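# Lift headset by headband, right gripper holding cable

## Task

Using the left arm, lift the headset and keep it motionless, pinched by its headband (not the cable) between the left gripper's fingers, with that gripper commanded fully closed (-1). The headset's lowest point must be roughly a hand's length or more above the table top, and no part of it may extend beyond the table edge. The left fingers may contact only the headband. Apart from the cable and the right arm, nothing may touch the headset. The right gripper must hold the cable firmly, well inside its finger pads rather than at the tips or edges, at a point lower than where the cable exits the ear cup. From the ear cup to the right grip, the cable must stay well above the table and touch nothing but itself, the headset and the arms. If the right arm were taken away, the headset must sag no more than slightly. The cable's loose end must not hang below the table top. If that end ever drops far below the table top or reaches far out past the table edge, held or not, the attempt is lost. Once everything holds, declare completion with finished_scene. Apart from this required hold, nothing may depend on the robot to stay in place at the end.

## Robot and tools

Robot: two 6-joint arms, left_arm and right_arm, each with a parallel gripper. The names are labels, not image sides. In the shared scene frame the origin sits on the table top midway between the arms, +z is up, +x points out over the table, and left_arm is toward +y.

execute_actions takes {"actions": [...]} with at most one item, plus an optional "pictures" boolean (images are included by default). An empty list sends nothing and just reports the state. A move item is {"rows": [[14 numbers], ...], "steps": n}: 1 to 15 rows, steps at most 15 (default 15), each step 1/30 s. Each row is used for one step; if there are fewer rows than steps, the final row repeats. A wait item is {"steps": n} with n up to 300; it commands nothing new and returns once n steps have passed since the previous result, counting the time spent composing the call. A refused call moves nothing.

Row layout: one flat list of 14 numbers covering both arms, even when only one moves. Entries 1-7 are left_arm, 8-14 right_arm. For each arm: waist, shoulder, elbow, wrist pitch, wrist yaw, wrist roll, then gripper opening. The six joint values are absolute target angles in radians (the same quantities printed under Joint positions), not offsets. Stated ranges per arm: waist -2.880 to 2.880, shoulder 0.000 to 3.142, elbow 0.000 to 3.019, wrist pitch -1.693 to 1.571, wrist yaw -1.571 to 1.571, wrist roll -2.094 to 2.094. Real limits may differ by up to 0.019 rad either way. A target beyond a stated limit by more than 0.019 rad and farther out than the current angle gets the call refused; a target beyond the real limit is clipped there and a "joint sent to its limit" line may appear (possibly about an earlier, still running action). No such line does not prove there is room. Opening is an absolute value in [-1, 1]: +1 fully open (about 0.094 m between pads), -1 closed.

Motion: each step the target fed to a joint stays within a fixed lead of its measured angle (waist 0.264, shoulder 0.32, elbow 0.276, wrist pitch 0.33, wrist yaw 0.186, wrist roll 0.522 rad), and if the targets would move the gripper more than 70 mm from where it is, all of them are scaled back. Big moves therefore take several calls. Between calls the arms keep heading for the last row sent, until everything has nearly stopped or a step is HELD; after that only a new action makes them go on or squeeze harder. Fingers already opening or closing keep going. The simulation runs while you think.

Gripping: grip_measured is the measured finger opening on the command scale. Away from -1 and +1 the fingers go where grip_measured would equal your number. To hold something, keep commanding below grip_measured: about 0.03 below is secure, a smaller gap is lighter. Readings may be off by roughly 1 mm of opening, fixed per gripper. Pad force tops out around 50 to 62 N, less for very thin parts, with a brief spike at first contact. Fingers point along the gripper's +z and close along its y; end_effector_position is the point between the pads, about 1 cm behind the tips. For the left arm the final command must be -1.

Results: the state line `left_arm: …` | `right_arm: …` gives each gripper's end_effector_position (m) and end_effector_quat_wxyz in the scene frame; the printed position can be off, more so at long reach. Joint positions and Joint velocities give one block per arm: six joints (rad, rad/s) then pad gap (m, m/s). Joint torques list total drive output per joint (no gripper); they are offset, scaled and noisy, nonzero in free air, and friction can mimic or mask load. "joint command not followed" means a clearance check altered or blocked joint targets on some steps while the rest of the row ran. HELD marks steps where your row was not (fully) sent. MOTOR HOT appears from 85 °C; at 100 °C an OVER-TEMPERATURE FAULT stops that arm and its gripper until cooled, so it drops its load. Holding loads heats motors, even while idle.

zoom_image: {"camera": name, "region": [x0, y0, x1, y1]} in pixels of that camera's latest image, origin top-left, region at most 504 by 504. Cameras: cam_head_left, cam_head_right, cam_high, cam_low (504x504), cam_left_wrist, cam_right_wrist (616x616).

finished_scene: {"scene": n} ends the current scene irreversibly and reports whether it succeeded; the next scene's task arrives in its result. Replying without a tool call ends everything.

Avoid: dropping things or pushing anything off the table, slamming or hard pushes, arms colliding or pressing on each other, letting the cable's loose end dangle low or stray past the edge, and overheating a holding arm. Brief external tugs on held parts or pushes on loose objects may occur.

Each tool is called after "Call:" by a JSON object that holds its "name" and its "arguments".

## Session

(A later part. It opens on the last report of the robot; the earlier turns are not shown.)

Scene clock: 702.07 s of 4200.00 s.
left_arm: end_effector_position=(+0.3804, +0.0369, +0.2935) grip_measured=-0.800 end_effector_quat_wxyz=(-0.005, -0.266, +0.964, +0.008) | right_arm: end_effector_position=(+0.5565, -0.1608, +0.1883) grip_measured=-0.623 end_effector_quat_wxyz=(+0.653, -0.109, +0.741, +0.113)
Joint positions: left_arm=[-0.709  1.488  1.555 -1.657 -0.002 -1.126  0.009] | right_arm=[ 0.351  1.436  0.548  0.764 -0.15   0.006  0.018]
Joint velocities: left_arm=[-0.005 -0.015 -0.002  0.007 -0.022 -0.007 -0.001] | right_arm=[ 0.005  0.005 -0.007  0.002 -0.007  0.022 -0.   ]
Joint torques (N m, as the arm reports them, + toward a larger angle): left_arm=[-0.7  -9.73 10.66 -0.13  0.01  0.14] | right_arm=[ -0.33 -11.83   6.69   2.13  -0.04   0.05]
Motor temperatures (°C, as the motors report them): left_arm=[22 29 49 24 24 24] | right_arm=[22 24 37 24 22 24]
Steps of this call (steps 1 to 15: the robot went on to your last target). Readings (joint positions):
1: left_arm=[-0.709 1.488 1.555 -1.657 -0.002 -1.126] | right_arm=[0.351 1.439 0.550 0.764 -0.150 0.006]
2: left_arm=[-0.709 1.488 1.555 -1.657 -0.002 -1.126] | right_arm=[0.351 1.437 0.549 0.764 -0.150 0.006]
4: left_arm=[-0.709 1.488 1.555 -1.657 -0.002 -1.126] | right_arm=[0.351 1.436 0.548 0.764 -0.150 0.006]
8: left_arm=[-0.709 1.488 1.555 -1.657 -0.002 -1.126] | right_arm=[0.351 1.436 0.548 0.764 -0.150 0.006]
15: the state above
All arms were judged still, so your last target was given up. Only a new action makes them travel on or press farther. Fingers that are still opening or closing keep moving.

Call:
{"name": "execute_actions", "arguments": {"actions": [{"rows": [
[-0.712,1.480,1.570,-1.662,0,-1.115,-1,0.350,1.428,0.552,0.770,-0.15,0.010,-0.66],
[-0.712,1.480,1.570,-1.662,0,-1.115,-1,0.350,1.430,0.554,0.770,-0.15,0.010,-0.70],
[-0.712,1.480,1.570,-1.662,0,-1.115,-1,0.350,1.430,0.554,0.770,-0.15,0.010,-0.74],
[-0.712,1.480,1.570,-1.662,0,-1.115,-1,0.350,1.430,0.554,0.770,-0.15,0.010,-0.78],
[-0.712,1.480,1.570,-1.662,0,-1.115,-1,0.350,1.430,0.554,0.770,-0.15,0.010,-0.81],
[-0.712,1.480,1.570,-1.662,0,-1.115,-1,0.350,1.430,0.554,0.770,-0.15,0.010,-0.84],
[-0.712,1.480,1.570,-1.662,0,-1.115,-1,0.350,1.430,0.554,0.770,-0.15,0.010,-0.87],
[-0.712,1.480,1.570,-1.662,0,-1.115,-1,0.350,1.430,0.554,0.770,-0.15,0.010,-0.895],
[-0.712,1.480,1.570,-1.662,0,-1.115,-1,0.350,1.430,0.554,0.770,-0.15,0.010,-0.92],
[-0.712,1.480,1.570,-1.662,0,-1.115,-1,0.350,1.430,0.554,0.770,-0.15,0.010,-0.94],
[-0.712,1.480,1.570,-1.662,0,-1.115,-1,0.350,1.430,0.554,0.770,-0.15,0.010,-0.96],
[-0.712,1.480,1.570,-1.662,0,-1.115,-1,0.350,1.430,0.554,0.770,-0.15,0.010,-0.98],
[-0.712,1.480,1.570,-1.662,0,-1.115,-1,0.350,1.430,0.554,0.770,-0.15,0.010,-1.0]
], "steps": 15}], "pictures": false}}

Call:
{"name": "execute_actions", "arguments": {"actions": [{"steps": 15}]}}

Call:
{"name": "zoom_image", "arguments": {"camera": "cam_right_wrist", "region": [230, 220, 390, 380]}}

Call:
{"name": "zoom_image", "arguments": {"camera": "cam_high", "region": [140, 170, 230, 260]}}

Call:
{"name": "zoom_image", "arguments": {"camera": "cam_low", "region": [85, 205, 175, 295]}}

Scene clock: 718.33 s of 4200.00 s.
left_arm: end_effector_position=(+0.3804, +0.0369, +0.2935) grip_measured=-0.800 end_effector_quat_wxyz=(-0.005, -0.266, +0.964, +0.008) | right_arm: end_effector_position=(+0.5565, -0.1608, +0.1883) grip_measured=-0.952 end_effector_quat_wxyz=(+0.653, -0.109, +0.741, +0.113)
Joint positions: left_arm=[-0.709  1.488  1.555 -1.657 -0.002 -1.126  0.009] | right_arm=[ 0.351  1.436  0.548  0.764 -0.15   0.006  0.002]
Joint velocities: left_arm=[ 0.005 -0.005  0.002  0.002 -0.022 -0.037 -0.001] | right_arm=[-0.005 -0.005  0.017  0.007 -0.007 -0.095 -0.001]
Joint torques (N m, as the arm reports them, + toward a larger angle): left_arm=[-0.78 -9.75 10.59 -0.1   0.    0.15] | right_arm=[ -0.3  -10.88   7.24   2.14  -0.05   0.04]
Motor temperatures (°C, as the motors report them): left_arm=[22 29 49 24 24 24] | right_arm=[22 25 36 24 22 24]
Steps of this call (steps 1 to 90: nothing new was sent; then 12.77 s passed at rest; steps 91 to 105: all 15 steps of this action). Readings (joint positions):
91: left_arm=[-0.709 1.488 1.555 -1.657 -0.002 -1.126] | right_arm=[0.351 1.436 0.548 0.764 -0.150 0.006]
92: left_arm=[-0.709 1.488 1.555 -1.657 -0.002 -1.126] | right_arm=[0.351 1.436 0.548 0.764 -0.150 0.006]
94: left_arm=[-0.709 1.488 1.555 -1.657 -0.002 -1.126] | right_arm=[0.351 1.436 0.548 0.764 -0.150 0.006]
98: left_arm=[-0.709 1.488 1.555 -1.657 -0.002 -1.126] | right_arm=[0.351 1.436 0.548 0.764 -0.150 0.006]
105: the state above

Scene clock: 718.83 s of 4200.00 s.
left_arm: end_effector_position=(+0.3804, +0.0369, +0.2935) grip_measured=-0.800 end_effector_quat_wxyz=(-0.005, -0.266, +0.964, +0.008) | right_arm: end_effector_position=(+0.5565, -0.1608, +0.1883) grip_measured=-0.952 end_effector_quat_wxyz=(+0.653, -0.109, +0.741, +0.113)
Joint positions: left_arm=[-0.709  1.488  1.555 -1.657 -0.002 -1.126  0.009] | right_arm=[ 0.351  1.436  0.548  0.764 -0.15   0.006  0.002]
Joint velocities: left_arm=[-0.015 -0.015 -0.002 -0.012  0.007 -0.007  0.001] | right_arm=[-0.015 -0.005  0.002 -0.007 -0.066  0.037  0.001]
Joint torques (N m, as the arm reports them, + toward a larger angle): left_arm=[-0.72 -9.8  10.61 -0.15  0.01  0.15] | right_arm=[ -0.39 -10.81   7.27   2.1   -0.04   0.05]
Motor temperatures (°C, as the motors report them): left_arm=[22 29 49 24 24 24] | right_arm=[22 25 36 24 22 24]
Steps of this call (steps 1 to 15: the robot went on to your last target). Readings (joint positions):
1: left_arm=[-0.709 1.488 1.555 -1.657 -0.002 -1.126] | right_arm=[0.351 1.436 0.548 0.764 -0.150 0.006]
2: left_arm=[-0.709 1.488 1.555 -1.657 -0.002 -1.126] | right_arm=[0.351 1.436 0.548 0.764 -0.150 0.006]
4: left_arm=[-0.709 1.488 1.555 -1.657 -0.002 -1.126] | right_arm=[0.351 1.436 0.548 0.764 -0.150 0.006]
8: left_arm=[-0.709 1.488 1.555 -1.657 -0.002 -1.126] | right_arm=[0.351 1.436 0.548 0.764 -0.150 0.006]
15: the state above
All arms were judged still, so your last target was given up. Only a new action makes them travel on or press farther. Fingers that are still opening or closing keep moving.

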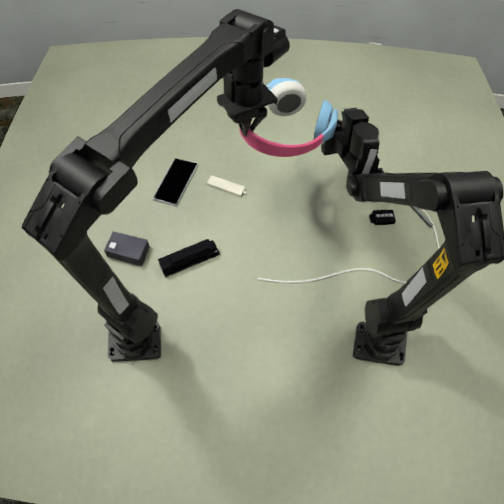

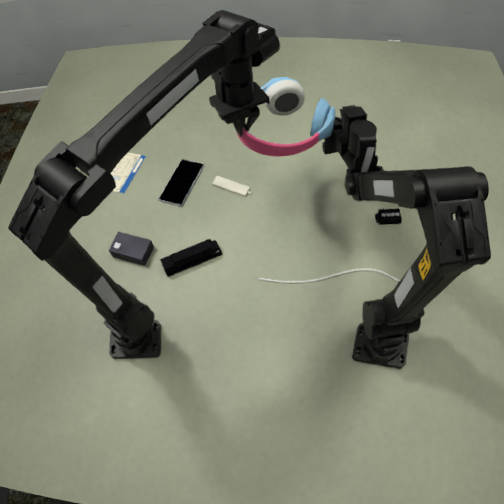

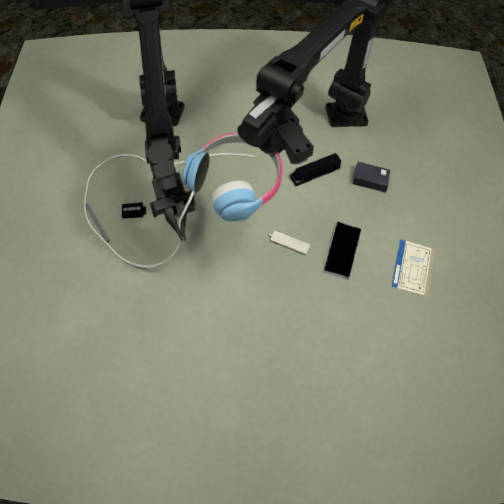

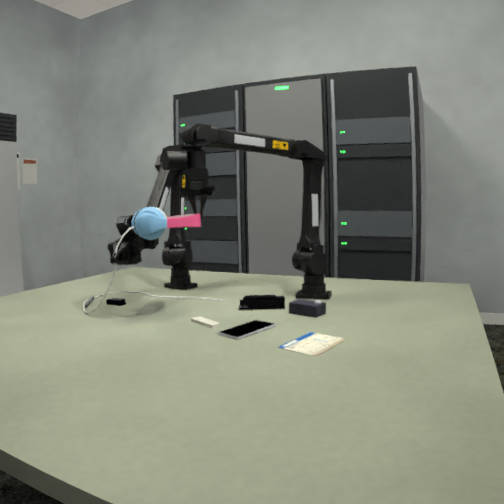

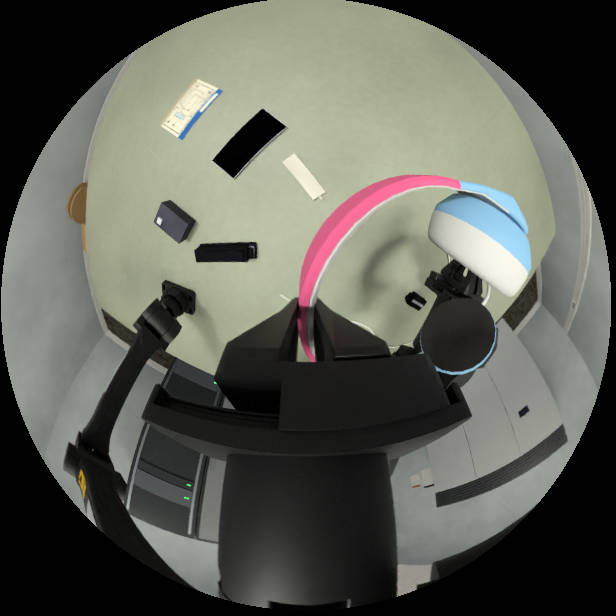

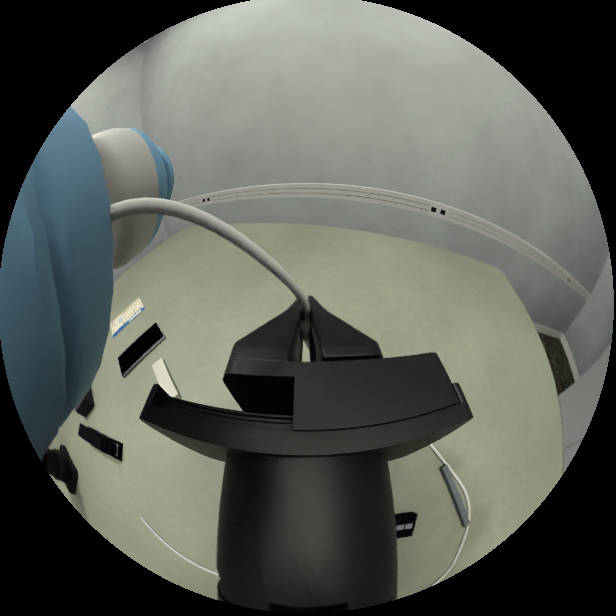

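Region (230, 220, 390, 380) of cam_right_wrist's 616x616 image, scaled by 3.150, with more detail than that image has.

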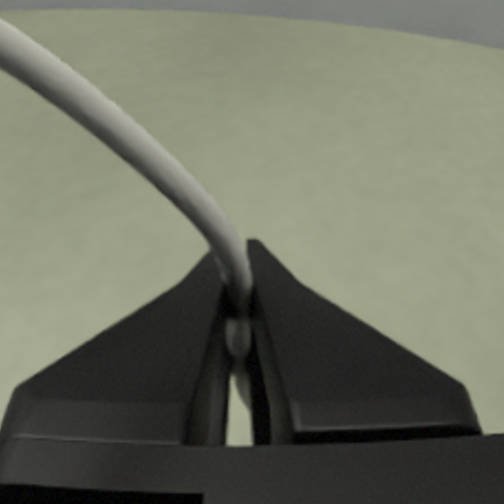

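Region (140, 170, 230, 260) of cam_high's 504x504 image, scaled by 5.600, with more detail than that image has.

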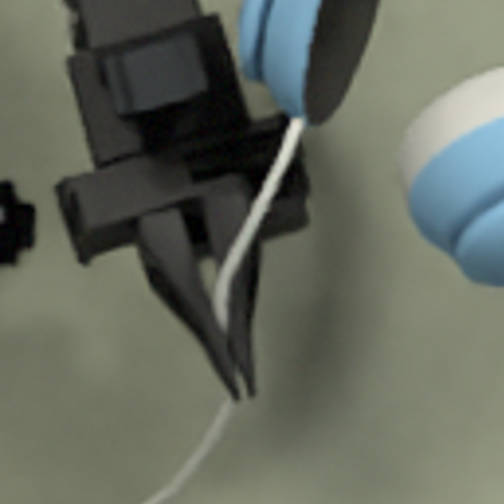

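Region (85, 205, 175, 295) of cam_low's 504x504 image, scaled by 5.600, with more detail than that image has.

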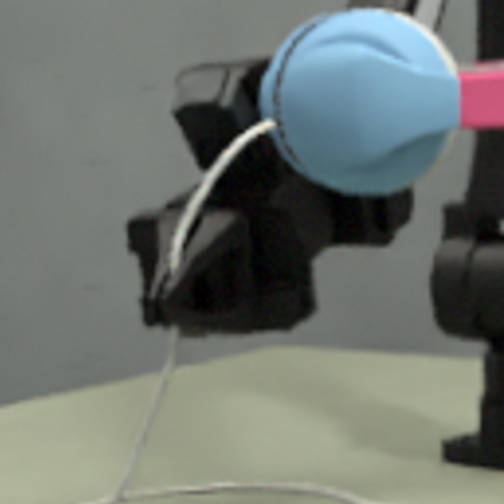

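Call:
{"name": "finished_scene", "arguments": {"scene": 2}}

The scene is finished: the task was done.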